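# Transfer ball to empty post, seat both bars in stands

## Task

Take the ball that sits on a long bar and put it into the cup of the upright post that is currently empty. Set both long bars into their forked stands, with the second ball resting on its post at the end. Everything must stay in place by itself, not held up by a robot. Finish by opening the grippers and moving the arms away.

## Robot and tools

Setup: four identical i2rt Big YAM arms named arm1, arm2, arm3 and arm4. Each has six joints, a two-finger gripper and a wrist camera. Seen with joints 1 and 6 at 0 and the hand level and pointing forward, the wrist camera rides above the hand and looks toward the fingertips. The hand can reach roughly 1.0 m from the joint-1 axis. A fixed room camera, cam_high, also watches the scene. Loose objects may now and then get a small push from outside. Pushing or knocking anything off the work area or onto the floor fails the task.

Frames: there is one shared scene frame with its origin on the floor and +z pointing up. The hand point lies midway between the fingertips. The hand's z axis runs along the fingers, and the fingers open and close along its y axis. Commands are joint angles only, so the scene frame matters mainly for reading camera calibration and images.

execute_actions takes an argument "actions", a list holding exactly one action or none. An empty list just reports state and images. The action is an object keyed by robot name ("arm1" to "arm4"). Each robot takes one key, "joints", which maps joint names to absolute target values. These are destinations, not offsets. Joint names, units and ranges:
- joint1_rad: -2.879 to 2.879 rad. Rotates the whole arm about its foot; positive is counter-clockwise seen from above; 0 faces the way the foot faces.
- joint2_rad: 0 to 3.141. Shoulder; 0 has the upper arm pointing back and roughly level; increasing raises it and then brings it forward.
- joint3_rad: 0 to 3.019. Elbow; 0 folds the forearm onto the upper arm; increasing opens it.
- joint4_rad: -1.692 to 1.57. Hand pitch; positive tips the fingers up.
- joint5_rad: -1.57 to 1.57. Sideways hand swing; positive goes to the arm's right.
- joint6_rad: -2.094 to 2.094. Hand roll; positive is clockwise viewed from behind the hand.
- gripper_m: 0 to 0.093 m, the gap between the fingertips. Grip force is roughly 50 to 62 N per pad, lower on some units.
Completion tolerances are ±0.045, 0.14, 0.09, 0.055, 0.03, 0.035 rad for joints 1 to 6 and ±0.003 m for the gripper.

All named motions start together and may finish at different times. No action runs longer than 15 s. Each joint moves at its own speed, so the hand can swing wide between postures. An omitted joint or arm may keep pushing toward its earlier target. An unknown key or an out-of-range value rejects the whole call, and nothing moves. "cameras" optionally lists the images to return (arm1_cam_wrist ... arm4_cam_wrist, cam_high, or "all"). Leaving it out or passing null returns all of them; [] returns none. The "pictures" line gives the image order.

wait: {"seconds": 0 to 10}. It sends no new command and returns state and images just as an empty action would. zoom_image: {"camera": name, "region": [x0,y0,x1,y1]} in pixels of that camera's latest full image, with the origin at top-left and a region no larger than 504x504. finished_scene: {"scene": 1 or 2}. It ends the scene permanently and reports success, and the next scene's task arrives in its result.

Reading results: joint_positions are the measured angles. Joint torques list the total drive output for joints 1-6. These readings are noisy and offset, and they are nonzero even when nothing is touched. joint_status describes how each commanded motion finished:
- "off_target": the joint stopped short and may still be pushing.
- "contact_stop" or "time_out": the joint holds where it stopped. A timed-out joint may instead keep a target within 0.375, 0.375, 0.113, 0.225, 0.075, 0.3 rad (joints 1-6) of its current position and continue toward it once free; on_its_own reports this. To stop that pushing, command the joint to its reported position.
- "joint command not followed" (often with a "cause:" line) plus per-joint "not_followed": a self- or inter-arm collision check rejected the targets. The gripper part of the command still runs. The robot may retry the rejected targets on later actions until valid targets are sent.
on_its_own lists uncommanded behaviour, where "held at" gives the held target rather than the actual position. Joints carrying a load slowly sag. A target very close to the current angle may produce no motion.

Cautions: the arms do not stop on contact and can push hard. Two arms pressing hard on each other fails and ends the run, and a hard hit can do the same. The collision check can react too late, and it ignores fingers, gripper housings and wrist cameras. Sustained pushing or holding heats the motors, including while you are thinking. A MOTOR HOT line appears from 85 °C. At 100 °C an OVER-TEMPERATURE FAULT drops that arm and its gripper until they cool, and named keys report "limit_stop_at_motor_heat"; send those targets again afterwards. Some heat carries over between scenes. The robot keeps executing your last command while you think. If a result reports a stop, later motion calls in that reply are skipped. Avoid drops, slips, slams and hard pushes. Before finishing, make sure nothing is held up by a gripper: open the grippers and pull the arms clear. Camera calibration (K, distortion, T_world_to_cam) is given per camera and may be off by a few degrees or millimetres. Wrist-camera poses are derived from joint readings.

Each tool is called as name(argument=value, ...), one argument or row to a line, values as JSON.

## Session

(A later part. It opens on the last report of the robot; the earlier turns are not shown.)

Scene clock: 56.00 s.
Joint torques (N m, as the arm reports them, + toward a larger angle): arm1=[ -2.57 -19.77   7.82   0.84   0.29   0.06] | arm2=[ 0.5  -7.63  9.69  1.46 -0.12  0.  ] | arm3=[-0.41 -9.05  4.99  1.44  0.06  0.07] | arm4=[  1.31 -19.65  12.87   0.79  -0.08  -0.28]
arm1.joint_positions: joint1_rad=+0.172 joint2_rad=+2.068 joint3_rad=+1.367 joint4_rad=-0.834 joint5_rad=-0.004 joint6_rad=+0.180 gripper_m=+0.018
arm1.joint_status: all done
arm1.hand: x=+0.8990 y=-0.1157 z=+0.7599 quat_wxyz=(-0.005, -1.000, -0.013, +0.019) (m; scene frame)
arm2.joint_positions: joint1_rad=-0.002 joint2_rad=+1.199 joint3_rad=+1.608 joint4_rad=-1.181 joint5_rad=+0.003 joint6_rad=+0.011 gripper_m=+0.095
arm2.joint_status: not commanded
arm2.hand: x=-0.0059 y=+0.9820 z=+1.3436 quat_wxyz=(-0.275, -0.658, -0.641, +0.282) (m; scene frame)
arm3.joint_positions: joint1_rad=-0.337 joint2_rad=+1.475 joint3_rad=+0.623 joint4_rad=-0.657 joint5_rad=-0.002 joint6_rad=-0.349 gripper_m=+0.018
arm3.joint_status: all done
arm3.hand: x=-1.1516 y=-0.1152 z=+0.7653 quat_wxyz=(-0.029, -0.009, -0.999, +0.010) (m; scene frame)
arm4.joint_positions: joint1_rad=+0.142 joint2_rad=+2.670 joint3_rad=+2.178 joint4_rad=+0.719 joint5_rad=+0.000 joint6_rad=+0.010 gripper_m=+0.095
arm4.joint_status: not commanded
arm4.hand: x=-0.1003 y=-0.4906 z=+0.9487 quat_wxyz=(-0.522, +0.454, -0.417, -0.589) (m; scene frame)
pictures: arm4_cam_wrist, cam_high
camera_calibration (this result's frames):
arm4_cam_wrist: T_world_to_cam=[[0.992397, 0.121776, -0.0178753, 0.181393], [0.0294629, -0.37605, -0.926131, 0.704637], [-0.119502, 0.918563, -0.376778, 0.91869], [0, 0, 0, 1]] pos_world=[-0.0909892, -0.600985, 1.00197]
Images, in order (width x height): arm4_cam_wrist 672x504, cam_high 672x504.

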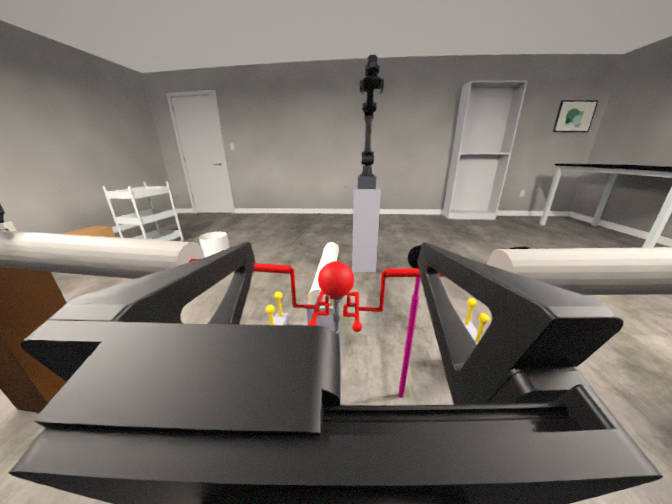

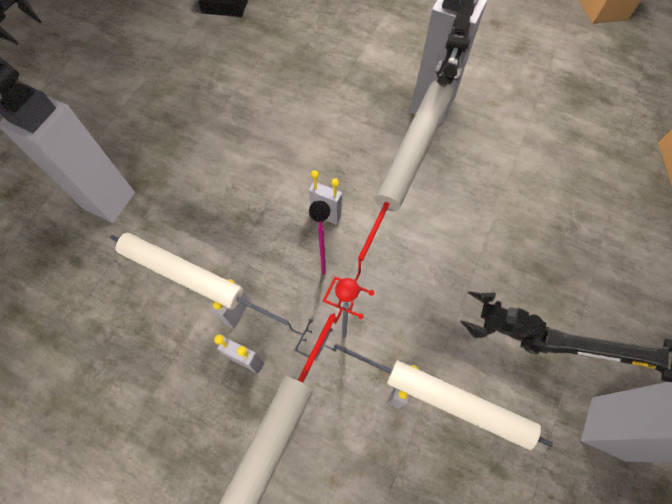

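execute_actions(
  actions=[
    {"arm1":{"joints":{"joint2_rad":2.13,"joint3_rad":1.35,"joint4_rad":-0.715}},"arm3":{"joints":{"joint2_rad":1.58,"joint3_rad":0.575,"joint4_rad":-0.45}}},
  ],
  cameras=["arm4_cam_wrist"],
)

zoom_image(
  camera="arm4_cam_wrist",
  region=[270, 240, 410, 350],
)

Scene clock: 57.20 s.
Joint torques (N m, as the arm reports them, + toward a larger angle): arm1=[ -2.29 -20.92   6.44   0.46   0.3    0.12] | arm2=[ 0.94 -8.7   9.67  1.18 -0.12 -0.06] | arm3=[ -0.55 -11.     3.53   1.61   0.03   0.08] | arm4=[  1.32 -19.61  12.86   0.79  -0.08  -0.28]
arm1.joint_positions: joint1_rad=+0.167 joint2_rad=+2.155 joint3_rad=+1.343 joint4_rad=-0.713 joint5_rad=-0.004 joint6_rad=+0.175 gripper_m=+0.018
arm1.joint_status: all done
arm1.hand: x=+0.8996 y=-0.1128 z=+0.7073 quat_wxyz=(-0.006, -1.000, -0.014, +0.024) (m; scene frame)
arm2.joint_positions: joint1_rad=-0.002 joint2_rad=+1.199 joint3_rad=+1.608 joint4_rad=-1.181 joint5_rad=+0.003 joint6_rad=+0.011 gripper_m=+0.095
arm2.joint_status: not commanded
arm2.hand: x=-0.0059 y=+0.9820 z=+1.3436 quat_wxyz=(-0.275, -0.658, -0.641, +0.282) (m; scene frame)
arm3.joint_positions: joint1_rad=-0.333 joint2_rad=+1.596 joint3_rad=+0.579 joint4_rad=-0.472 joint5_rad=-0.002 joint6_rad=-0.346 gripper_m=+0.018
arm3.joint_status: all done
arm3.hand: x=-1.1508 y=-0.1140 z=+0.7217 quat_wxyz=(-0.038, -0.009, -0.999, +0.014) (m; scene frame)
arm4.joint_positions: joint1_rad=+0.142 joint2_rad=+2.670 joint3_rad=+2.178 joint4_rad=+0.719 joint5_rad=+0.000 joint6_rad=+0.010 gripper_m=+0.095
arm4.joint_status: not commanded
arm4.hand: x=-0.1003 y=-0.4906 z=+0.9487 quat_wxyz=(-0.522, +0.454, -0.417, -0.589) (m; scene frame)
pictures: arm4_cam_wrist
camera_calibration (this result's frames):
arm4_cam_wrist: T_world_to_cam=[[0.992397, 0.121776, -0.0178753, 0.181393], [0.0294629, -0.37605, -0.926131, 0.704637], [-0.119502, 0.918563, -0.376778, 0.91869], [0, 0, 0, 1]] pos_world=[-0.0909892, -0.600985, 1.00197]
Images, in order (width x height): arm4_cam_wrist 672x504.

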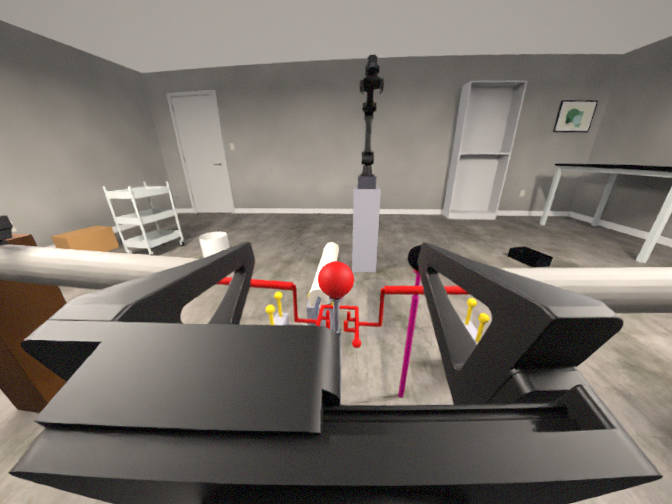

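Region (270, 240, 410, 350) of arm4_cam_wrist's 672x504 image, scaled by 3.600, with more detail than that image has; it fills the top 396 rows of this view, and the rest is white.

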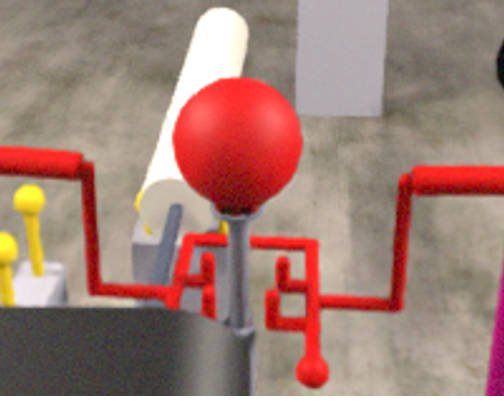

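execute_actions(
  actions=[
    {"arm1":{"joints":{"joint1_rad":0.045,"joint6_rad":0.055,"joint2_rad":2.11,"joint3_rad":1.325,"joint4_rad":-0.70}},"arm3":{"joints":{"joint1_rad":-0.115,"joint6_rad":-0.125,"joint2_rad":1.54,"joint3_rad":0.535,"joint4_rad":-0.44}}},
  ],
  cameras=["arm4_cam_wrist","cam_high"],
)

Scene clock: 58.70 s.
Joint torques (N m, as the arm reports them, + toward a larger angle): arm1=[ -1.78 -22.4    6.15   0.43   0.14   0.13] | arm2=[ 0.78 -7.92  9.76  1.35 -0.1  -0.07] | arm3=[ -1.   -13.13   3.37   1.31   0.04  -0.02] | arm4=[  1.32 -19.62  12.85   0.79  -0.08  -0.28]
arm1.joint_positions: joint1_rad=+0.041 joint2_rad=+2.155 joint3_rad=+1.320 joint4_rad=-0.698 joint5_rad=+0.000 joint6_rad=+0.048 gripper_m=+0.018
arm1.joint_status: all done
arm1.hand: x=+0.8980 y=-0.0411 z=+0.7013 quat_wxyz=(-0.001, -1.000, -0.014, +0.020) (m; scene frame)
arm2.joint_positions: joint1_rad=-0.002 joint2_rad=+1.199 joint3_rad=+1.608 joint4_rad=-1.181 joint5_rad=+0.003 joint6_rad=+0.011 gripper_m=+0.095
arm2.joint_status: not commanded
arm2.hand: x=-0.0059 y=+0.9820 z=+1.3436 quat_wxyz=(-0.275, -0.658, -0.641, +0.282) (m; scene frame)
arm3.joint_positions: joint1_rad=-0.111 joint2_rad=+1.586 joint3_rad=+0.535 joint4_rad=-0.449 joint5_rad=-0.002 joint6_rad=-0.124 gripper_m=+0.018
arm3.joint_status: all done
arm3.hand: x=-1.1506 y=-0.0429 z=+0.7155 quat_wxyz=(-0.035, -0.009, -0.999, +0.004) (m; scene frame)
arm4.joint_positions: joint1_rad=+0.142 joint2_rad=+2.670 joint3_rad=+2.178 joint4_rad=+0.719 joint5_rad=+0.000 joint6_rad=+0.010 gripper_m=+0.095
arm4.joint_status: not commanded
arm4.hand: x=-0.1003 y=-0.4906 z=+0.9487 quat_wxyz=(-0.522, +0.454, -0.417, -0.589) (m; scene frame)
pictures: arm4_cam_wrist, cam_high
camera_calibration (this result's frames):
arm4_cam_wrist: T_world_to_cam=[[0.992397, 0.121776, -0.0178753, 0.181393], [0.0294629, -0.37605, -0.926131, 0.704637], [-0.119502, 0.918563, -0.376778, 0.91869], [0, 0, 0, 1]] pos_world=[-0.0909892, -0.600985, 1.00197]
Images, in order (width x height): arm4_cam_wrist 672x504, cam_high 672x504.

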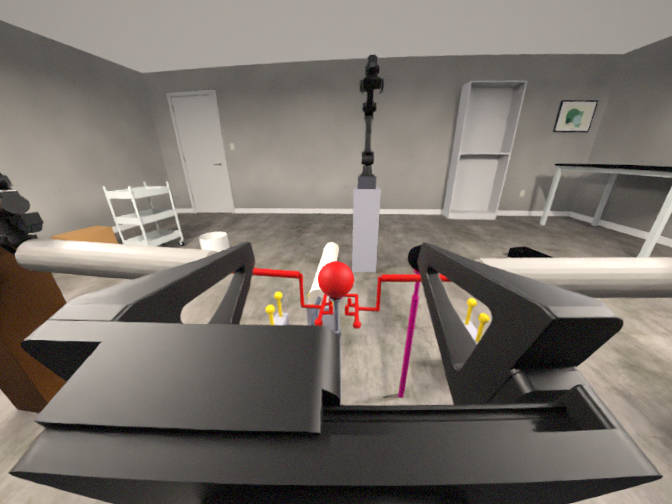

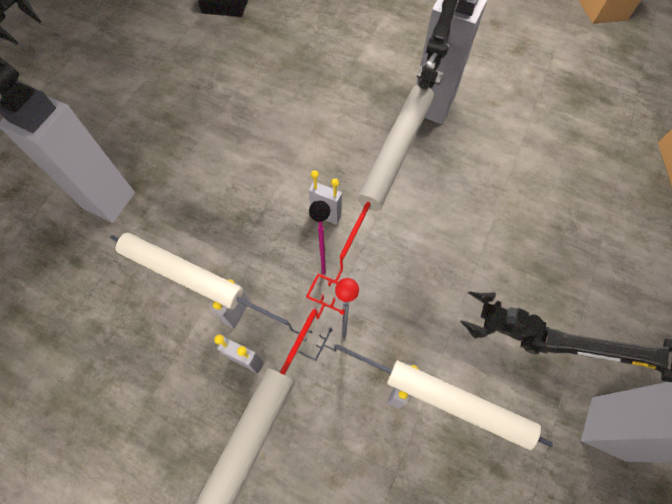

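execute_actions(
  actions=[
    {"arm1":{"joints":{"joint1_rad":-0.088,"joint6_rad":-0.08}},"arm3":{"joints":{"joint1_rad":0.14,"joint6_rad":0.13}}},
  ],
  cameras=["arm4_cam_wrist","cam_high"],
)

Scene clock: 59.97 s.
Joint torques (N m, as the arm reports them, + toward a larger angle): arm1=[ -1.68 -22.32   6.3    0.18   0.04   0.07] | arm2=[ 0.86 -7.94  9.62  1.42 -0.11  0.  ] | arm3=[ -0.88 -12.49   3.84   1.3   -0.02   0.02] | arm4=[  1.34 -19.63  12.85   0.79  -0.08  -0.28]
arm1.joint_positions: joint1_rad=-0.090 joint2_rad=+2.155 joint3_rad=+1.318 joint4_rad=-0.691 joint5_rad=+0.002 joint6_rad=-0.082 gripper_m=+0.018
arm1.joint_status: all done
arm1.hand: x=+0.8970 y=+0.0316 z=+0.7008 quat_wxyz=(+0.003, -1.000, -0.013, +0.023) (m; scene frame)
arm2.joint_positions: joint1_rad=-0.002 joint2_rad=+1.199 joint3_rad=+1.608 joint4_rad=-1.181 joint5_rad=+0.003 joint6_rad=+0.011 gripper_m=+0.095
arm2.joint_status: not commanded
arm2.hand: x=-0.0059 y=+0.9820 z=+1.3436 quat_wxyz=(-0.275, -0.658, -0.641, +0.282) (m; scene frame)
arm3.joint_positions: joint1_rad=+0.141 joint2_rad=+1.582 joint3_rad=+0.532 joint4_rad=-0.444 joint5_rad=+0.000 joint6_rad=+0.131 gripper_m=+0.018
arm3.joint_status: all done
arm3.hand: x=-1.1488 y=+0.0328 z=+0.7162 quat_wxyz=(-0.038, -0.011, -0.999, -0.004) (m; scene frame)
arm4.joint_positions: joint1_rad=+0.142 joint2_rad=+2.670 joint3_rad=+2.178 joint4_rad=+0.719 joint5_rad=+0.000 joint6_rad=+0.010 gripper_m=+0.095
arm4.joint_status: not commanded
arm4.hand: x=-0.1003 y=-0.4906 z=+0.9487 quat_wxyz=(-0.522, +0.454, -0.417, -0.589) (m; scene frame)
pictures: arm4_cam_wrist, cam_high
camera_calibration (this result's frames):
arm4_cam_wrist: T_world_to_cam=[[0.992397, 0.121776, -0.0178753, 0.181393], [0.0294629, -0.37605, -0.926131, 0.704637], [-0.119502, 0.918563, -0.376778, 0.91869], [0, 0, 0, 1]] pos_world=[-0.0909892, -0.600985, 1.00197]
Images, in order (width x height): arm4_cam_wrist 672x504, cam_high 672x504.

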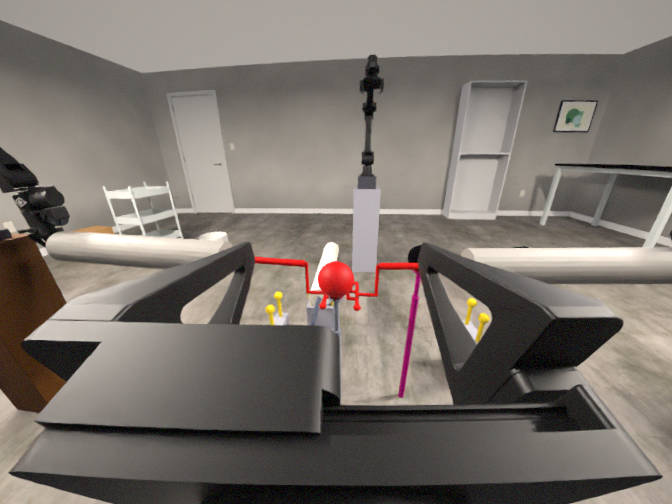

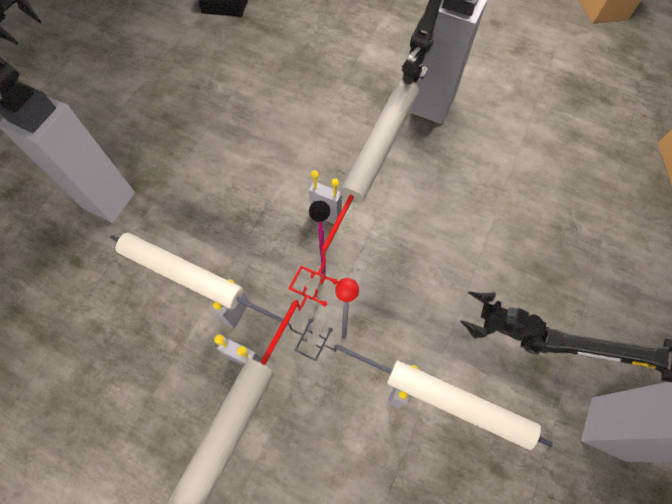

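execute_actions(
  actions=[
    {"arm1":{"joints":{"joint2_rad":1.86,"joint3_rad":1.415,"joint4_rad":-0.99}},"arm3":{"joints":{"joint2_rad":1.205,"joint3_rad":0.74,"joint4_rad":-0.97}},"arm4":{"joints":{"joint2_rad":1.5,"joint3_rad":1.5,"joint4_rad":0.3}}},
  ],
  cameras=["cam_high"],
)

execute_actions(
  actions=[
    {"arm1":{"joints":{"joint2_rad":1.73,"joint3_rad":1.70,"joint4_rad":-1.40}},"arm3":{"joints":{"joint2_rad":1.075,"joint3_rad":1.11,"joint4_rad":-1.47}}},
  ],
  cameras=["cam_high","arm4_cam_wrist"],
)

Scene clock: 62.30 s.
Joint torques (N m, as the arm reports them, + toward a larger angle): arm1=[ -1.9  -18.59  11.24   0.91   0.03   0.07] | arm2=[ 1.3  -7.96  9.55  1.22 -0.12 -0.03] | arm3=[-0.66 -9.07  9.43  0.    0.01  0.02] | arm4=[  1.2  -10.15  12.62   0.92  -0.08  -0.28]
arm1.joint_positions: joint1_rad=-0.090 joint2_rad=+1.876 joint3_rad=+1.362 joint4_rad=-0.999 joint5_rad=+0.002 joint6_rad=-0.081 gripper_m=+0.018
arm1.joint_status: all done
arm1.hand: x=+0.9035 y=+0.0311 z=+0.8593 quat_wxyz=(+0.003, -0.999, -0.013, +0.030) (m; scene frame)
arm2.joint_positions: joint1_rad=-0.002 joint2_rad=+1.199 joint3_rad=+1.608 joint4_rad=-1.181 joint5_rad=+0.003 joint6_rad=+0.011 gripper_m=+0.095
arm2.joint_status: not commanded
arm2.hand: x=-0.0059 y=+0.9820 z=+1.3436 quat_wxyz=(-0.275, -0.658, -0.641, +0.282) (m; scene frame)
arm3.joint_positions: joint1_rad=+0.141 joint2_rad=+1.229 joint3_rad=+0.691 joint4_rad=-0.945 joint5_rad=+0.000 joint6_rad=+0.133 gripper_m=+0.018
arm3.joint_status: all done
arm3.hand: x=-1.1432 y=+0.0335 z=+0.8538 quat_wxyz=(-0.043, -0.011, -0.999, -0.005) (m; scene frame)
arm4.joint_positions: joint1_rad=+0.142 joint2_rad=+1.500 joint3_rad=+1.494 joint4_rad=+0.313 joint5_rad=+0.000 joint6_rad=+0.010 gripper_m=+0.095
arm4.joint_status: all done
arm4.hand: x=-0.0658 y=-0.7826 z=+1.4126 quat_wxyz=(-0.538, +0.431, -0.395, -0.607) (m; scene frame)
pictures: cam_high
Images, in order (width x height): cam_high 672x504.

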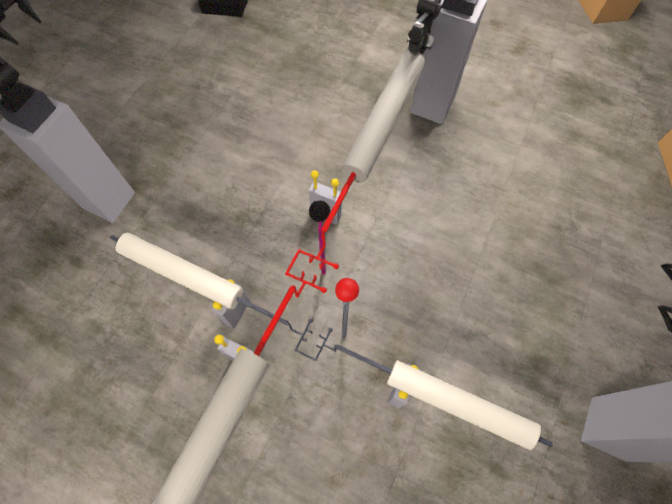

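Scene clock: 63.43 s.
Joint torques (N m, as the arm reports them, + toward a larger angle): arm1=[ -1.76 -18.16  13.57   0.66   0.04   0.07] | arm2=[ 0.82 -7.73  9.61  1.29 -0.12 -0.06] | arm3=[-0.46 -6.92 11.53 -0.07  0.   -0.02] | arm4=[  1.2  -10.14  12.62   0.92  -0.08  -0.28]
arm1.joint_positions: joint1_rad=-0.090 joint2_rad=+1.748 joint3_rad=+1.629 joint4_rad=-1.403 joint5_rad=+0.002 joint6_rad=-0.081 gripper_m=+0.018
arm1.joint_status: all done
arm1.hand: x=+0.9047 y=+0.0309 z=+1.0216 quat_wxyz=(+0.003, -1.000, -0.013, +0.026) (m; scene frame)
arm2.joint_positions: joint1_rad=-0.002 joint2_rad=+1.199 joint3_rad=+1.608 joint4_rad=-1.181 joint5_rad=+0.003 joint6_rad=+0.011 gripper_m=+0.095
arm2.joint_status: not commanded
arm2.hand: x=-0.0059 y=+0.9820 z=+1.3436 quat_wxyz=(-0.275, -0.658, -0.641, +0.282) (m; scene frame)
arm3.joint_positions: joint1_rad=+0.141 joint2_rad=+1.090 joint3_rad=+1.042 joint4_rad=-1.446 joint5_rad=-0.001 joint6_rad=+0.133 gripper_m=+0.018
arm3.joint_status: all done
arm3.hand: x=-1.1444 y=+0.0335 z=+1.0184 quat_wxyz=(-0.038, -0.011, -0.999, -0.005) (m; scene frame)
arm4.joint_positions: joint1_rad=+0.142 joint2_rad=+1.500 joint3_rad=+1.494 joint4_rad=+0.313 joint5_rad=+0.000 joint6_rad=+0.010 gripper_m=+0.095
arm4.joint_status: not commanded
arm4.hand: x=-0.0658 y=-0.7826 z=+1.4126 quat_wxyz=(-0.538, +0.431, -0.395, -0.607) (m; scene frame)
pictures: arm4_cam_wrist, cam_high
camera_calibration (this result's frames):
arm4_cam_wrist: T_world_to_cam=[[0.992325, 0.122544, -0.0165226, 0.189664], [0.0212716, -0.300804, -0.953449, 1.12037], [-0.12181, 0.94578, -0.301102, 1.28006], [0, 0, 0, 1]] pos_world=[-0.0561162, -0.896885, 1.45678]
Images, in order (width x height): arm4_cam_wrist 672x504, cam_high 672x504.

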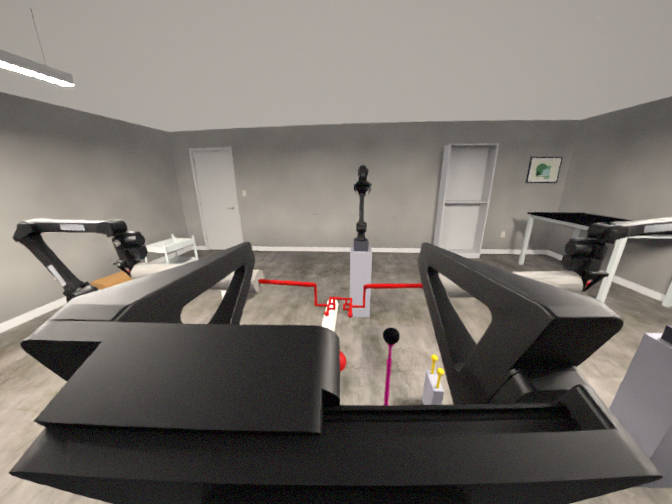

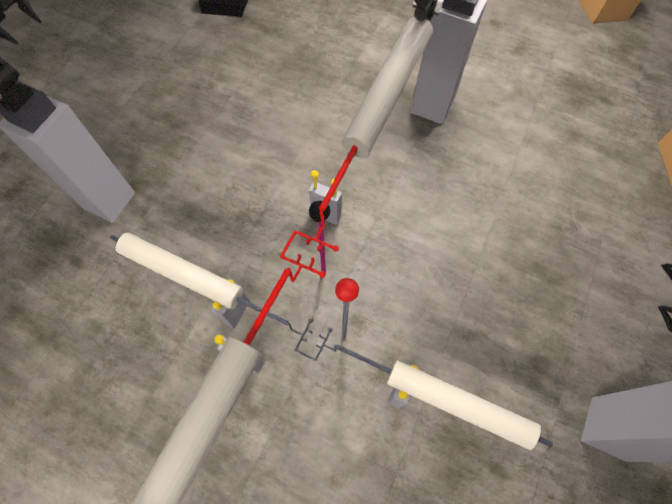

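execute_actions(
  actions=[
    {"arm1":{"joints":{"joint1_rad":-0.287,"joint6_rad":-0.277,"joint2_rad":1.60,"joint3_rad":1.45,"joint4_rad":-1.32}},"arm3":{"joints":{"joint1_rad":0.353,"joint6_rad":0.348,"joint2_rad":1.33,"joint3_rad":1.30,"joint4_rad":-1.42}}},
  ],
  cameras=[],
)

execute_actions(
  actions=[
    {"arm1":{"joints":{"joint1_rad":-0.572,"joint6_rad":-0.56,"joint2_rad":1.615,"joint3_rad":1.50,"joint4_rad":-1.325}},"arm3":{"joints":{"joint1_rad":0.572,"joint6_rad":0.565,"joint2_rad":1.59,"joint3_rad":1.56,"joint4_rad":-1.415}}},
  ],
  cameras=[],
)

execute_actions(
  actions=[
    {"arm1":{"joints":{"joint2_rad":1.685,"joint3_rad":1.295,"joint4_rad":-1.05}},"arm3":{"joints":{"joint2_rad":1.628,"joint3_rad":1.325,"joint4_rad":-1.13}}},
  ],
  cameras=[],
)

execute_actions(
  actions=[
    {"arm1":{"joints":{"joint2_rad":2.0,"joint3_rad":1.13,"joint4_rad":-0.57}},"arm3":{"joints":{"joint2_rad":1.91,"joint3_rad":1.12,"joint4_rad":-0.635}}},
  ],
  cameras=["cam_high","arm2_cam_wrist"],
)

Scene clock: 65.13 s.
Joint torques (N m, as the arm reports them, + toward a larger angle): arm1=[ -1.25 -17.95  10.28   0.61  -0.03   0.13] | arm2=[ 1.5  -7.73  9.7   1.25 -0.13  0.03] | arm3=[ -1.   -12.26  11.53   0.35  -0.21   0.04] | arm4=[  1.18 -10.15  12.62   0.93  -0.08  -0.28]
arm1.joint_positions: joint1_rad=-0.295 joint2_rad=+1.637 joint3_rad=+1.423 joint4_rad=-1.321 joint5_rad=+0.003 joint6_rad=-0.285 gripper_m=+0.018
arm1.joint_status: all done
arm1.hand: x=+0.9708 y=+0.1284 z=+0.9981 quat_wxyz=(+0.007, -1.000, -0.012, +0.018) (m; scene frame)
arm2.joint_positions: joint1_rad=-0.002 joint2_rad=+1.199 joint3_rad=+1.608 joint4_rad=-1.181 joint5_rad=+0.003 joint6_rad=+0.011 gripper_m=+0.095
arm2.joint_status: not commanded
arm2.hand: x=-0.0059 y=+0.9820 z=+1.3436 quat_wxyz=(-0.275, -0.658, -0.641, +0.282) (m; scene frame)
arm3.joint_positions: joint1_rad=+0.359 joint2_rad=+1.349 joint3_rad=+1.232 joint4_rad=-1.409 joint5_rad=+0.006 joint6_rad=+0.349 gripper_m=+0.018
arm3.joint_status: all done
arm3.hand: x=-1.0753 y=+0.1261 z=+1.0089 quat_wxyz=(-0.022, -0.010, -1.000, -0.004) (m; scene frame)
arm4.joint_positions: joint1_rad=+0.142 joint2_rad=+1.500 joint3_rad=+1.494 joint4_rad=+0.313 joint5_rad=+0.000 joint6_rad=+0.010 gripper_m=+0.095
arm4.joint_status: not commanded
arm4.hand: x=-0.0658 y=-0.7826 z=+1.4126 quat_wxyz=(-0.538, +0.431, -0.395, -0.607) (m; scene frame)
pictures: none
No camera images: the call's "cameras" was empty. Leave "cameras" out to get every camera's image.

Scene clock: 66.30 s.
Joint torques (N m, as the arm reports them, + toward a larger angle): arm1=[ -1.66 -16.66  12.81   0.42  -0.12   0.12] | arm2=[ 1.37 -7.86  9.7   1.23 -0.13 -0.02] | arm3=[ -0.39 -17.95  10.99   0.28  -0.45  -0.06] | arm4=[  1.23 -10.14  12.62   0.92  -0.08  -0.28]
arm1.joint_positions: joint1_rad=-0.577 joint2_rad=+1.637 joint3_rad=+1.438 joint4_rad=-1.323 joint5_rad=+0.005 joint6_rad=-0.566 gripper_m=+0.018
arm1.joint_status: all done
arm1.hand: x=+1.0218 y=+0.2598 z=+1.0037 quat_wxyz=(+0.016, -1.000, -0.011, +0.021) (m; scene frame)
arm2.joint_positions: joint1_rad=-0.002 joint2_rad=+1.199 joint3_rad=+1.608 joint4_rad=-1.181 joint5_rad=+0.003 joint6_rad=+0.011 gripper_m=+0.095
arm2.joint_status: not commanded
arm2.hand: x=-0.0059 y=+0.9820 z=+1.3436 quat_wxyz=(-0.275, -0.658, -0.641, +0.282) (m; scene frame)
arm3.joint_positions: joint1_rad=+0.574 joint2_rad=+1.618 joint3_rad=+1.499 joint4_rad=-1.394 joint5_rad=+0.013 joint6_rad=+0.568 gripper_m=+0.018
arm3.joint_status: all done
arm3.hand: x=-1.0194 y=+0.2566 z=+0.9989 quat_wxyz=(-0.028, -0.013, -0.999, -0.009) (m; scene frame)
arm4.joint_positions: joint1_rad=+0.142 joint2_rad=+1.500 joint3_rad=+1.494 joint4_rad=+0.313 joint5_rad=+0.000 joint6_rad=+0.010 gripper_m=+0.095
arm4.joint_status: not commanded
arm4.hand: x=-0.0658 y=-0.7826 z=+1.4126 quat_wxyz=(-0.538, +0.431, -0.395, -0.607) (m; scene frame)
pictures: none
No camera images: the call's "cameras" was empty. Leave "cameras" out to get every camera's image.

Scene clock: 67.43 s.
Joint torques (N m, as the arm reports them, + toward a larger angle): arm1=[ -2.18 -18.13   9.88   0.97  -0.15   0.05] | arm2=[ 1.24 -8.04  9.78  1.42 -0.08 -0.04] | arm3=[ -0.36 -16.35   7.75   1.22  -0.19  -0.04] | arm4=[  1.2  -10.13  12.62   0.93  -0.08  -0.28]
arm1.joint_positions: joint1_rad=-0.569 joint2_rad=+1.717 joint3_rad=+1.264 joint4_rad=-1.060 joint5_rad=+0.005 joint6_rad=-0.557 gripper_m=+0.018
arm1.joint_status: all done
arm1.hand: x=+1.0190 y=+0.2568 z=+0.9037 quat_wxyz=(+0.018, -0.999, -0.011, +0.025) (m; scene frame)
arm2.joint_positions: joint1_rad=-0.002 joint2_rad=+1.199 joint3_rad=+1.608 joint4_rad=-1.181 joint5_rad=+0.003 joint6_rad=+0.011 gripper_m=+0.095
arm2.joint_status: not commanded
arm2.hand: x=-0.0059 y=+0.9820 z=+1.3436 quat_wxyz=(-0.275, -0.658, -0.641, +0.282) (m; scene frame)
arm3.joint_positions: joint1_rad=+0.570 joint2_rad=+1.653 joint3_rad=+1.307 joint4_rad=-1.142 joint5_rad=+0.006 joint6_rad=+0.567 gripper_m=+0.018
arm3.joint_status: all done
arm3.hand: x=-1.0199 y=+0.2555 z=+0.9117 quat_wxyz=(-0.036, -0.014, -0.999, -0.019) (m; scene frame)
arm4.joint_positions: joint1_rad=+0.142 joint2_rad=+1.500 joint3_rad=+1.494 joint4_rad=+0.313 joint5_rad=+0.000 joint6_rad=+0.010 gripper_m=+0.095
arm4.joint_status: not commanded
arm4.hand: x=-0.0658 y=-0.7826 z=+1.4126 quat_wxyz=(-0.538, +0.431, -0.395, -0.607) (m; scene frame)
pictures: none
No camera images: the call's "cameras" was empty. Leave "cameras" out to get every camera's image.

Scene clock: 68.63 s.
Joint torques (N m, as the arm reports them, + toward a larger angle): arm1=[ -2.72 -20.05   6.29   1.17  -0.14  -0.02] | arm2=[ 1.08 -7.86  9.65  1.26 -0.12 -0.02] | arm3=[  0.75 -19.93   5.11   1.35  -0.23   0.08] | arm4=[  1.2  -10.12  12.62   0.92  -0.08  -0.28]
arm1.joint_positions: joint1_rad=-0.565 joint2_rad=+2.041 joint3_rad=+1.114 joint4_rad=-0.586 joint5_rad=+0.005 joint6_rad=-0.551 gripper_m=+0.018
arm1.joint_status: all done
arm1.hand: x=+1.0211 y=+0.2530 z=+0.7073 quat_wxyz=(+0.018, -0.999, -0.010, +0.025) (m; scene frame)
arm2.joint_positions: joint1_rad=-0.002 joint2_rad=+1.199 joint3_rad=+1.608 joint4_rad=-1.181 joint5_rad=+0.003 joint6_rad=+0.011 gripper_m=+0.095
arm2.joint_status: not commanded
arm2.hand: x=-0.0059 y=+0.9820 z=+1.3436 quat_wxyz=(-0.275, -0.658, -0.641, +0.282) (m; scene frame)
arm3.joint_positions: joint1_rad=+0.561 joint2_rad=+1.950 joint3_rad=+1.115 joint4_rad=-0.649 joint5_rad=+0.007 joint6_rad=+0.558 gripper_m=+0.018
arm3.joint_status: all done
arm3.hand: x=-1.0154 y=+0.2529 z=+0.7131 quat_wxyz=(-0.039, -0.014, -0.999, -0.019) (m; scene frame)
arm4.joint_positions: joint1_rad=+0.142 joint2_rad=+1.500 joint3_rad=+1.494 joint4_rad=+0.313 joint5_rad=+0.000 joint6_rad=+0.010 gripper_m=+0.095
arm4.joint_status: not commanded
arm4.hand: x=-0.0658 y=-0.7826 z=+1.4126 quat_wxyz=(-0.538, +0.431, -0.395, -0.607) (m; scene frame)
pictures: arm2_cam_wrist, cam_high
camera_calibration (this result's frames):
arm2_cam_wrist: T_world_to_cam=[[-0.999451, 0.0305941, 0.0127247, -0.0493514], [0.027732, 0.982518, -0.184091, -0.709773], [-0.0181344, -0.183637, -0.982827, 1.6228], [0, 0, 0, 1]] pos_world=[-0.000212421, 0.996882, 1.4649]
Images, in order (width x height): arm2_cam_wrist 672x504, cam_high 672x504.

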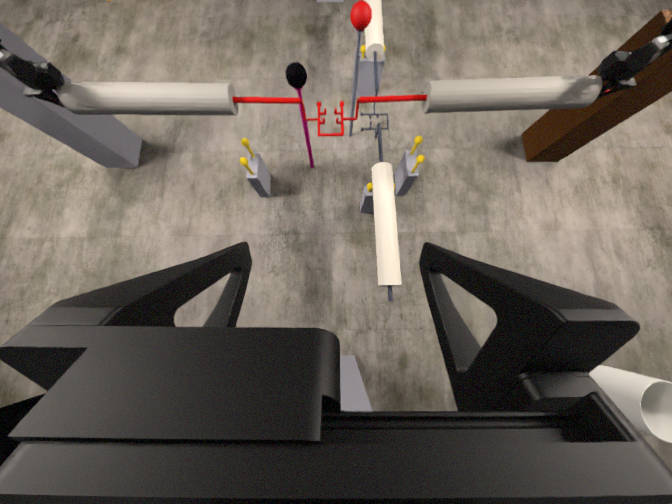

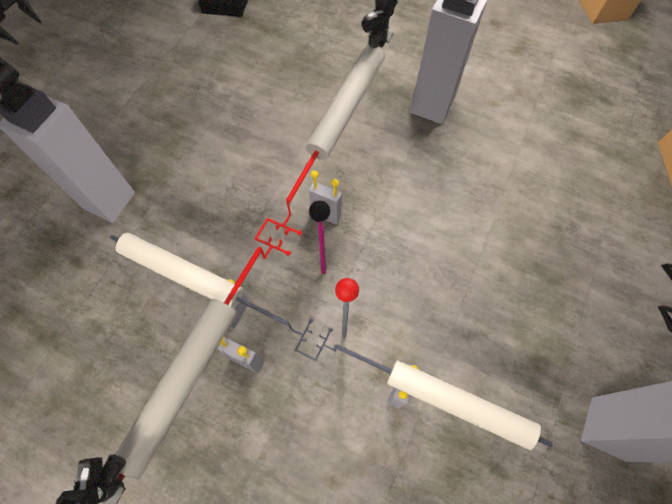

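execute_actions(
  actions=[
    {"arm1":{"joints":{"joint1_rad":-0.585,"joint6_rad":-0.57,"joint2_rad":2.41,"joint3_rad":1.215,"joint4_rad":-0.255}},"arm3":{"joints":{"joint1_rad":0.575,"joint2_rad":2.31,"joint3_rad":1.15,"joint4_rad":-0.29}}},
  ],
  cameras=["cam_high","arm2_cam_wrist"],
)

Scene clock: 69.97 s.
Joint torques (N m, as the arm reports them, + toward a larger angle): arm1=[ -3.36 -19.77   3.61   0.85  -0.05  -0.05] | arm2=[ 0.72 -7.72  9.68  1.31 -0.14  0.  ] | arm3=[  0.63 -20.33   3.3    0.64  -0.28   0.07] | arm4=[  1.2  -10.12  12.62   0.92  -0.08  -0.28]
arm1.joint_positions: joint1_rad=-0.568 joint2_rad=+2.430 joint3_rad=+1.209 joint4_rad=-0.260 joint5_rad=+0.003 joint6_rad=-0.558 gripper_m=+0.018
arm1.joint_status: all done
arm1.hand: x=+1.0144 y=+0.2581 z=+0.5434 quat_wxyz=(+0.025, -0.999, -0.013, +0.038) (m; scene frame)
arm2.joint_positions: joint1_rad=-0.002 joint2_rad=+1.199 joint3_rad=+1.608 joint4_rad=-1.181 joint5_rad=+0.003 joint6_rad=+0.011 gripper_m=+0.095
arm2.joint_status: not commanded
arm2.hand: x=-0.0059 y=+0.9820 z=+1.3436 quat_wxyz=(-0.275, -0.658, -0.641, +0.282) (m; scene frame)
arm3.joint_positions: joint1_rad=+0.559 joint2_rad=+2.328 joint3_rad=+1.138 joint4_rad=-0.286 joint5_rad=+0.007 joint6_rad=+0.555 gripper_m=+0.018
arm3.joint_status: all done
arm3.hand: x=-1.0205 y=+0.2484 z=+0.5434 quat_wxyz=(-0.042, -0.014, -0.999, -0.021) (m; scene frame)
arm4.joint_positions: joint1_rad=+0.142 joint2_rad=+1.500 joint3_rad=+1.494 joint4_rad=+0.313 joint5_rad=+0.000 joint6_rad=+0.010 gripper_m=+0.095
arm4.joint_status: not commanded
arm4.hand: x=-0.0658 y=-0.7826 z=+1.4126 quat_wxyz=(-0.538, +0.431, -0.395, -0.607) (m; scene frame)
pictures: arm2_cam_wrist, cam_high
camera_calibration (this result's frames):
arm2_cam_wrist: T_world_to_cam=[[-0.999451, 0.0305941, 0.0127247, -0.0493514], [0.027732, 0.982518, -0.184091, -0.709773], [-0.0181344, -0.183637, -0.982827, 1.6228], [0, 0, 0, 1]] pos_world=[-0.000212421, 0.996882, 1.4649]
Images, in order (width x height): arm2_cam_wrist 672x504, cam_high 672x504.

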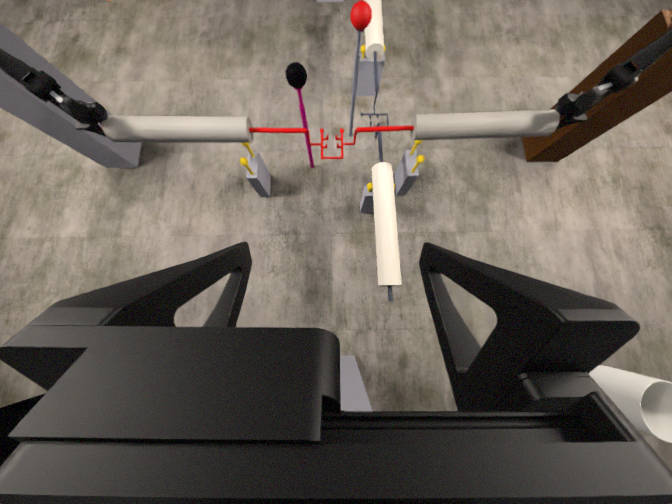

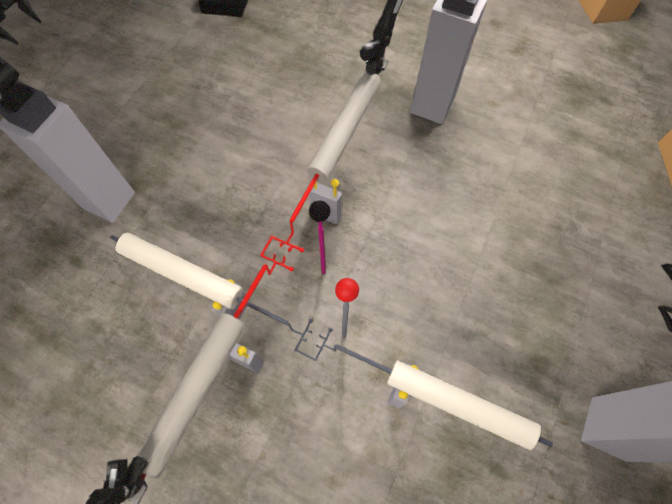

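execute_actions(
  actions=[
    {"arm1":{"joints":{"joint1_rad":-0.59,"joint2_rad":2.66,"joint3_rad":1.36,"joint4_rad":-0.11}},"arm3":{"joints":{"joint1_rad":0.59,"joint2_rad":2.57,"joint3_rad":1.28,"joint4_rad":-0.13}}},
  ],
  cameras=["cam_high","arm2_cam_wrist"],
)

Scene clock: 71.17 s.
Joint torques (N m, as the arm reports them, + toward a larger angle): arm1=[ -2.63 -20.22   2.91   1.22  -0.25   0.06] | arm2=[ 0.73 -8.    9.51  1.33 -0.12 -0.04] | arm3=[ -0.06 -20.23   2.37   1.32   0.05  -0.13] | arm4=[  1.2  -10.15  12.63   0.93  -0.08  -0.28]
arm1.joint_positions: joint1_rad=-0.580 joint2_rad=+2.681 joint3_rad=+1.352 joint4_rad=-0.124 joint5_rad=+0.008 joint6_rad=-0.570 gripper_m=+0.018
arm1.joint_status: all done
arm1.hand: x=+1.0126 y=+0.2675 z=+0.4439 quat_wxyz=(+0.035, -0.998, -0.012, +0.049) (m; scene frame)
arm2.joint_positions: joint1_rad=-0.002 joint2_rad=+1.199 joint3_rad=+1.608 joint4_rad=-1.181 joint5_rad=+0.003 joint6_rad=+0.011 gripper_m=+0.095
arm2.joint_status: not commanded
arm2.hand: x=-0.0059 y=+0.9820 z=+1.3436 quat_wxyz=(-0.275, -0.658, -0.641, +0.282) (m; scene frame)
arm3.joint_positions: joint1_rad=+0.578 joint2_rad=+2.584 joint3_rad=+1.272 joint4_rad=-0.138 joint5_rad=-0.001 joint6_rad=+0.577 gripper_m=+0.018
arm3.joint_status: all done
arm3.hand: x=-1.0179 y=+0.2627 z=+0.4436 quat_wxyz=(-0.050, -0.015, -0.998, -0.032) (m; scene frame)
arm4.joint_positions: joint1_rad=+0.142 joint2_rad=+1.500 joint3_rad=+1.494 joint4_rad=+0.313 joint5_rad=+0.000 joint6_rad=+0.010 gripper_m=+0.095
arm4.joint_status: not commanded
arm4.hand: x=-0.0658 y=-0.7826 z=+1.4126 quat_wxyz=(-0.538, +0.431, -0.395, -0.607) (m; scene frame)
pictures: arm2_cam_wrist, cam_high
camera_calibration (this result's frames):
arm2_cam_wrist: T_world_to_cam=[[-0.999451, 0.0305941, 0.0127247, -0.0493514], [0.027732, 0.982518, -0.184091, -0.709773], [-0.0181344, -0.183637, -0.982827, 1.6228], [0, 0, 0, 1]] pos_world=[-0.000212421, 0.996882, 1.4649]
Images, in order (width x height): arm2_cam_wrist 672x504, cam_high 672x504.

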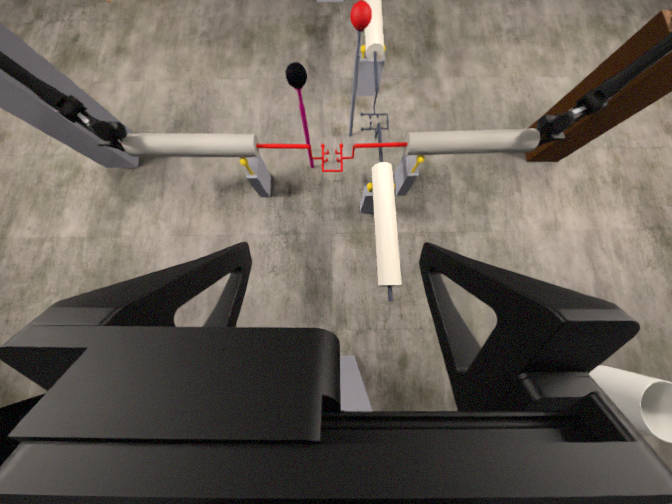

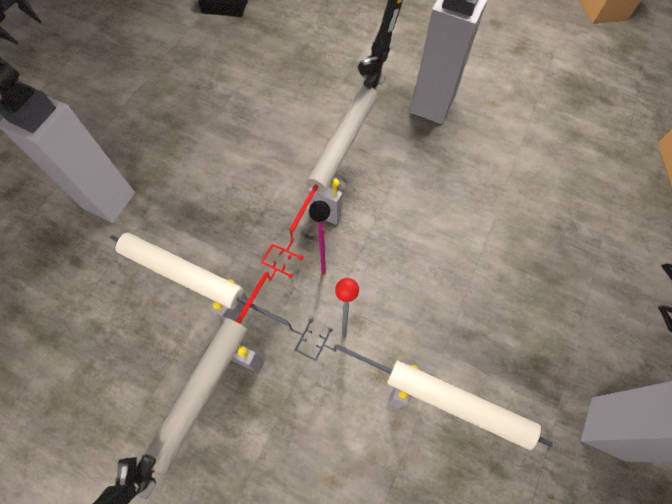

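Rest height was ~0.436 by hand; release.

execute_actions(
  actions=[
    {"arm1":{"joints":{"joint2_rad":2.685,"gripper_m":0.093}},"arm3":{"joints":{"joint2_rad":2.595,"gripper_m":0.093}}},
  ],
  cameras=[],
)

execute_actions(
  actions=[
    {"arm1":{"joints":{"joint2_rad":2.3,"joint3_rad":1.33,"joint4_rad":-0.55}},"arm3":{"joints":{"joint2_rad":2.2,"joint3_rad":1.24,"joint4_rad":-0.55}}},
  ],
  cameras=[],
)

execute_actions(
  actions=[
    {"arm1":{"joints":{"joint1_rad":0,"joint2_rad":0.6,"joint3_rad":1.4,"joint4_rad":-1.16,"joint6_rad":0}},"arm3":{"joints":{"joint1_rad":0,"joint2_rad":0.6,"joint3_rad":1.4,"joint4_rad":-1.16,"joint6_rad":0}},"arm2":{"joints":{"joint2_rad":0.6,"joint3_rad":1.4}},"arm4":{"joints":{"joint1_rad":0,"joint2_rad":0.6,"joint3_rad":1.4,"joint4_rad":-1.16}}},
  ],
)

Scene clock: 72.07 s.
Joint torques (N m, as the arm reports them, + toward a larger angle): arm1=[ -2.58 -18.08   2.85   1.09  -0.06   0.06] | arm2=[ 0.71 -7.91  9.61  1.31 -0.11 -0.06] | arm3=[  0.32 -18.79   2.47   1.37  -0.11  -0.09] | arm4=[  1.19 -10.15  12.63   0.93  -0.08  -0.28]
arm1.joint_positions: joint1_rad=-0.583 joint2_rad=+2.682 joint3_rad=+1.352 joint4_rad=-0.121 joint5_rad=+0.003 joint6_rad=-0.570 gripper_m=+0.093
arm1.joint_status: all done
arm1.hand: x=+1.0122 y=+0.2682 z=+0.4438 quat_wxyz=(+0.034, -0.998, -0.011, +0.052) (m; scene frame)
arm2.joint_positions: joint1_rad=-0.002 joint2_rad=+1.199 joint3_rad=+1.608 joint4_rad=-1.181 joint5_rad=+0.003 joint6_rad=+0.011 gripper_m=+0.095
arm2.joint_status: not commanded
arm2.hand: x=-0.0059 y=+0.9820 z=+1.3436 quat_wxyz=(-0.275, -0.658, -0.641, +0.282) (m; scene frame)
arm3.joint_positions: joint1_rad=+0.582 joint2_rad=+2.584 joint3_rad=+1.272 joint4_rad=-0.138 joint5_rad=+0.002 joint6_rad=+0.577 gripper_m=+0.093
arm3.joint_status: all done
arm3.hand: x=-1.0186 y=+0.2640 z=+0.4436 quat_wxyz=(-0.051, -0.013, -0.998, -0.031) (m; scene frame)
arm4.joint_positions: joint1_rad=+0.142 joint2_rad=+1.500 joint3_rad=+1.494 joint4_rad=+0.313 joint5_rad=+0.000 joint6_rad=+0.010 gripper_m=+0.095
arm4.joint_status: not commanded
arm4.hand: x=-0.0658 y=-0.7826 z=+1.4126 quat_wxyz=(-0.538, +0.431, -0.395, -0.607) (m; scene frame)
pictures: none
No camera images: the call's "cameras" was empty. Leave "cameras" out to get every camera's image.

Scene clock: 73.40 s.
Joint torques (N m, as the arm reports them, + toward a larger angle): arm1=[ -2.55 -17.61   5.31   0.32  -0.06   0.07] | arm2=[ 1.46 -8.3   9.5   1.28 -0.13 -0.03] | arm3=[ -0.5  -16.54   4.28   0.68  -0.02  -0.07] | arm4=[  1.18 -10.14  12.62   0.92  -0.08  -0.28]
arm1.joint_positions: joint1_rad=-0.583 joint2_rad=+2.285 joint3_rad=+1.326 joint4_rad=-0.544 joint5_rad=+0.003 joint6_rad=-0.570 gripper_m=+0.093
arm1.joint_status: all done
arm1.hand: x=+0.9744 y=+0.2913 z=+0.6354 quat_wxyz=(+0.020, -0.999, -0.011, +0.029) (m; scene frame)
arm2.joint_positions: joint1_rad=-0.002 joint2_rad=+1.199 joint3_rad=+1.608 joint4_rad=-1.181 joint5_rad=+0.003 joint6_rad=+0.011 gripper_m=+0.095
arm2.joint_status: not commanded
arm2.hand: x=-0.0059 y=+0.9820 z=+1.3436 quat_wxyz=(-0.275, -0.658, -0.641, +0.282) (m; scene frame)
arm3.joint_positions: joint1_rad=+0.582 joint2_rad=+2.177 joint3_rad=+1.235 joint4_rad=-0.543 joint5_rad=+0.002 joint6_rad=+0.577 gripper_m=+0.093
arm3.joint_status: all done
arm3.hand: x=-0.9904 y=+0.2814 z=+0.6330 quat_wxyz=(-0.037, -0.013, -0.999, -0.022) (m; scene frame)
arm4.joint_positions: joint1_rad=+0.142 joint2_rad=+1.500 joint3_rad=+1.494 joint4_rad=+0.313 joint5_rad=+0.000 joint6_rad=+0.010 gripper_m=+0.095
arm4.joint_status: not commanded
arm4.hand: x=-0.0658 y=-0.7826 z=+1.4126 quat_wxyz=(-0.538, +0.431, -0.395, -0.607) (m; scene frame)
pictures: none
No camera images: the call's "cameras" was empty. Leave "cameras" out to get every camera's image.

Scene clock: 75.33 s.
Joint torques (N m, as the arm reports them, + toward a larger angle): arm1=[-1.74  2.3   8.64  1.89  0.18  0.17] | arm2=[ 1.38  1.25  8.52  1.62 -0.11  0.01] | arm3=[-0.84  3.9   7.48  1.84 -0.1  -0.07] | arm4=[ 1.33  3.62  9.5   0.89 -0.13 -0.27]
arm1.joint_positions: joint1_rad=-0.004 joint2_rad=+0.593 joint3_rad=+1.384 joint4_rad=-1.155 joint5_rad=-0.002 joint6_rad=-0.011 gripper_m=+0.093
arm1.joint_status: all done
arm1.hand: x=+1.2073 y=-0.0079 z=+1.4027 quat_wxyz=(-0.006, -0.823, -0.018, +0.568) (m; scene frame)
arm2.joint_positions: joint1_rad=-0.002 joint2_rad=+0.606 joint3_rad=+1.399 joint4_rad=-1.183 joint5_rad=+0.003 joint6_rad=+0.011 gripper_m=+0.095
arm2.joint_status: all done
arm2.hand: x=-0.0016 y=+1.2123 z=+1.4333 quat_wxyz=(-0.394, -0.592, -0.577, +0.401) (m; scene frame)
arm3.joint_positions: joint1_rad=+0.001 joint2_rad=+0.595 joint3_rad=+1.380 joint4_rad=-1.154 joint5_rad=+0.000 joint6_rad=+0.012 gripper_m=+0.093
arm3.joint_status: all done
arm3.hand: x=-1.2038 y=-0.0074 z=+1.3644 quat_wxyz=(-0.565, -0.017, -0.825, +0.005) (m; scene frame)
arm4.joint_positions: joint1_rad=-0.011 joint2_rad=+0.606 joint3_rad=+1.397 joint4_rad=-1.140 joint5_rad=+0.001 joint6_rad=+0.009 gripper_m=+0.095
arm4.joint_status: all done
arm4.hand: x=+0.0179 y=-1.2096 z=+1.4104 quat_wxyz=(-0.415, +0.558, -0.595, -0.404) (m; scene frame)
pictures: arm1_cam_wrist, arm2_cam_wrist, arm3_cam_wrist, arm4_cam_wrist, cam_high
camera_calibration (this result's frames):
arm1_cam_wrist: T_world_to_cam=[[-0.0211829, 0.999608, 0.0182976, 0.00713229], [0.830892, 0.0277803, -0.55574, -0.215494], [-0.556031, 0.0034312, -0.831155, 1.96238], [0, 0, 0, 1]] pos_world=[1.27035, -0.00787633, 1.51115]
arm2_cam_wrist: T_world_to_cam=[[-0.999455, 0.0322646, 0.00691022, -0.0469521], [0.0234805, 0.842588, -0.538046, -0.24271], [-0.0231823, -0.537591, -0.842887, 1.98188], [0, 0, 0, 1]] pos_world=[0.00471712, 1.27146, 1.54024]
arm3_cam_wrist: T_world_to_cam=[[-0.034702, -0.999381, 0.00572723, -0.0597451], [-0.83616, 0.0258946, -0.547874, -0.253546], [0.547386, -0.0238012, -0.836542, 1.92718], [0, 0, 0, 1]] pos_world=[-1.26899, -0.00727341, 1.4736]
arm4_cam_wrist: T_world_to_cam=[[0.998847, -0.0402888, -0.0261088, -0.0246399], [-0.0479836, -0.82011, -0.570191, -0.179452], [0.00156019, 0.570786, -0.821097, 1.97111], [0, 0, 0, 1]] pos_world=[0.0129254, -1.27325, 1.51551]
Images, in order (width x height): arm1_cam_wrist 672x504, arm2_cam_wrist 672x504, arm3_cam_wrist 672x504, arm4_cam_wrist 672x504, cam_high 672x504.

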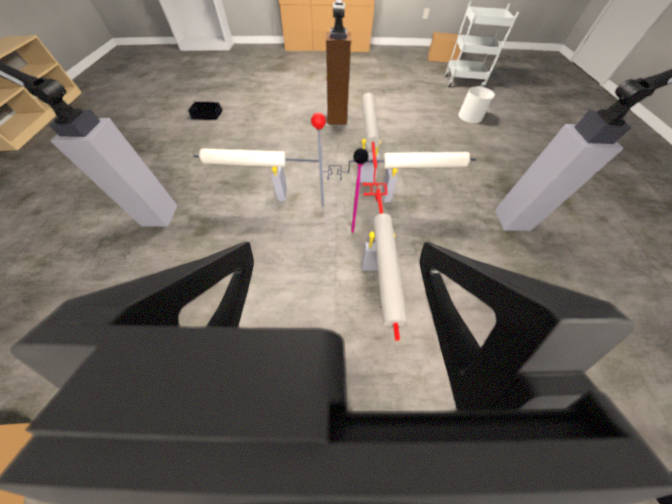

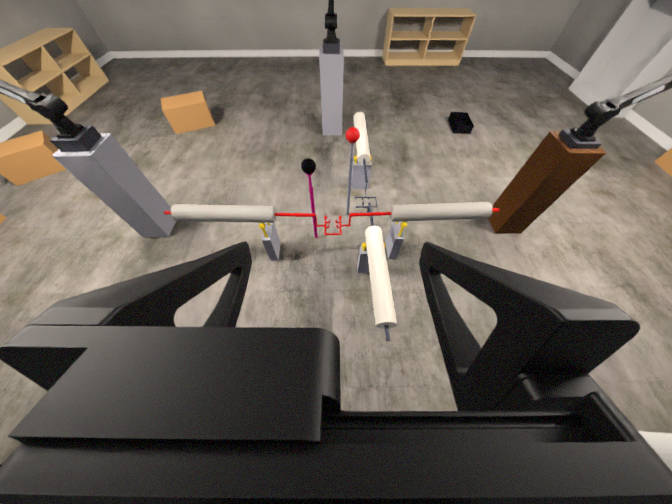

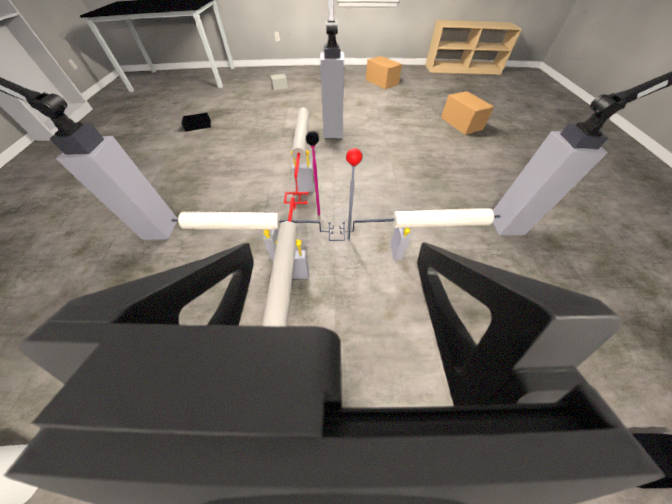

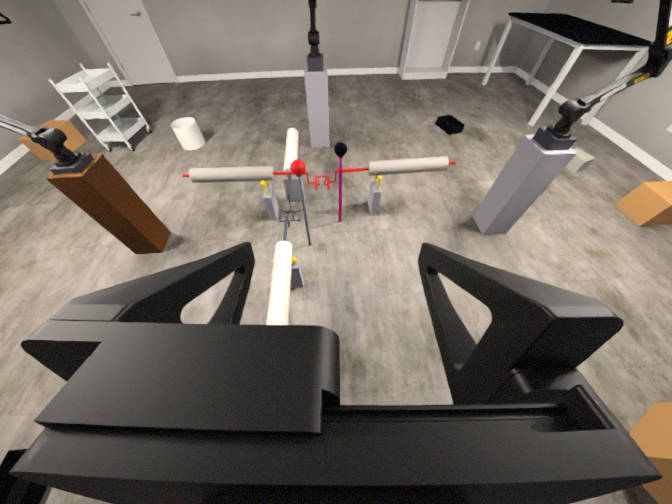

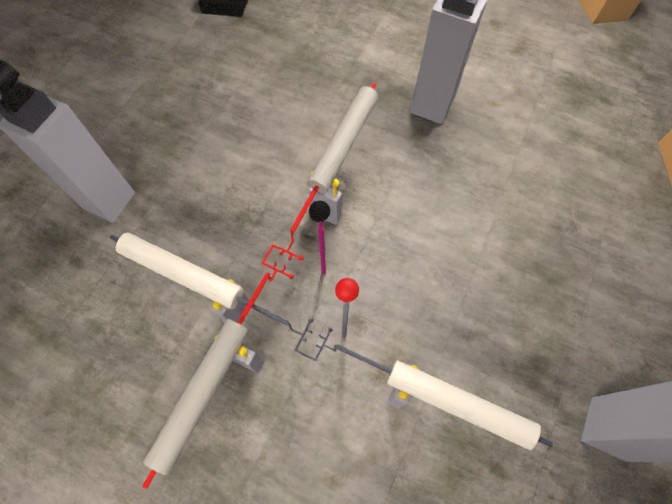

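Matches the initial layout, with the ball moved.

finished_scene(
  scene=1,
)

The scene is finished: the task was done.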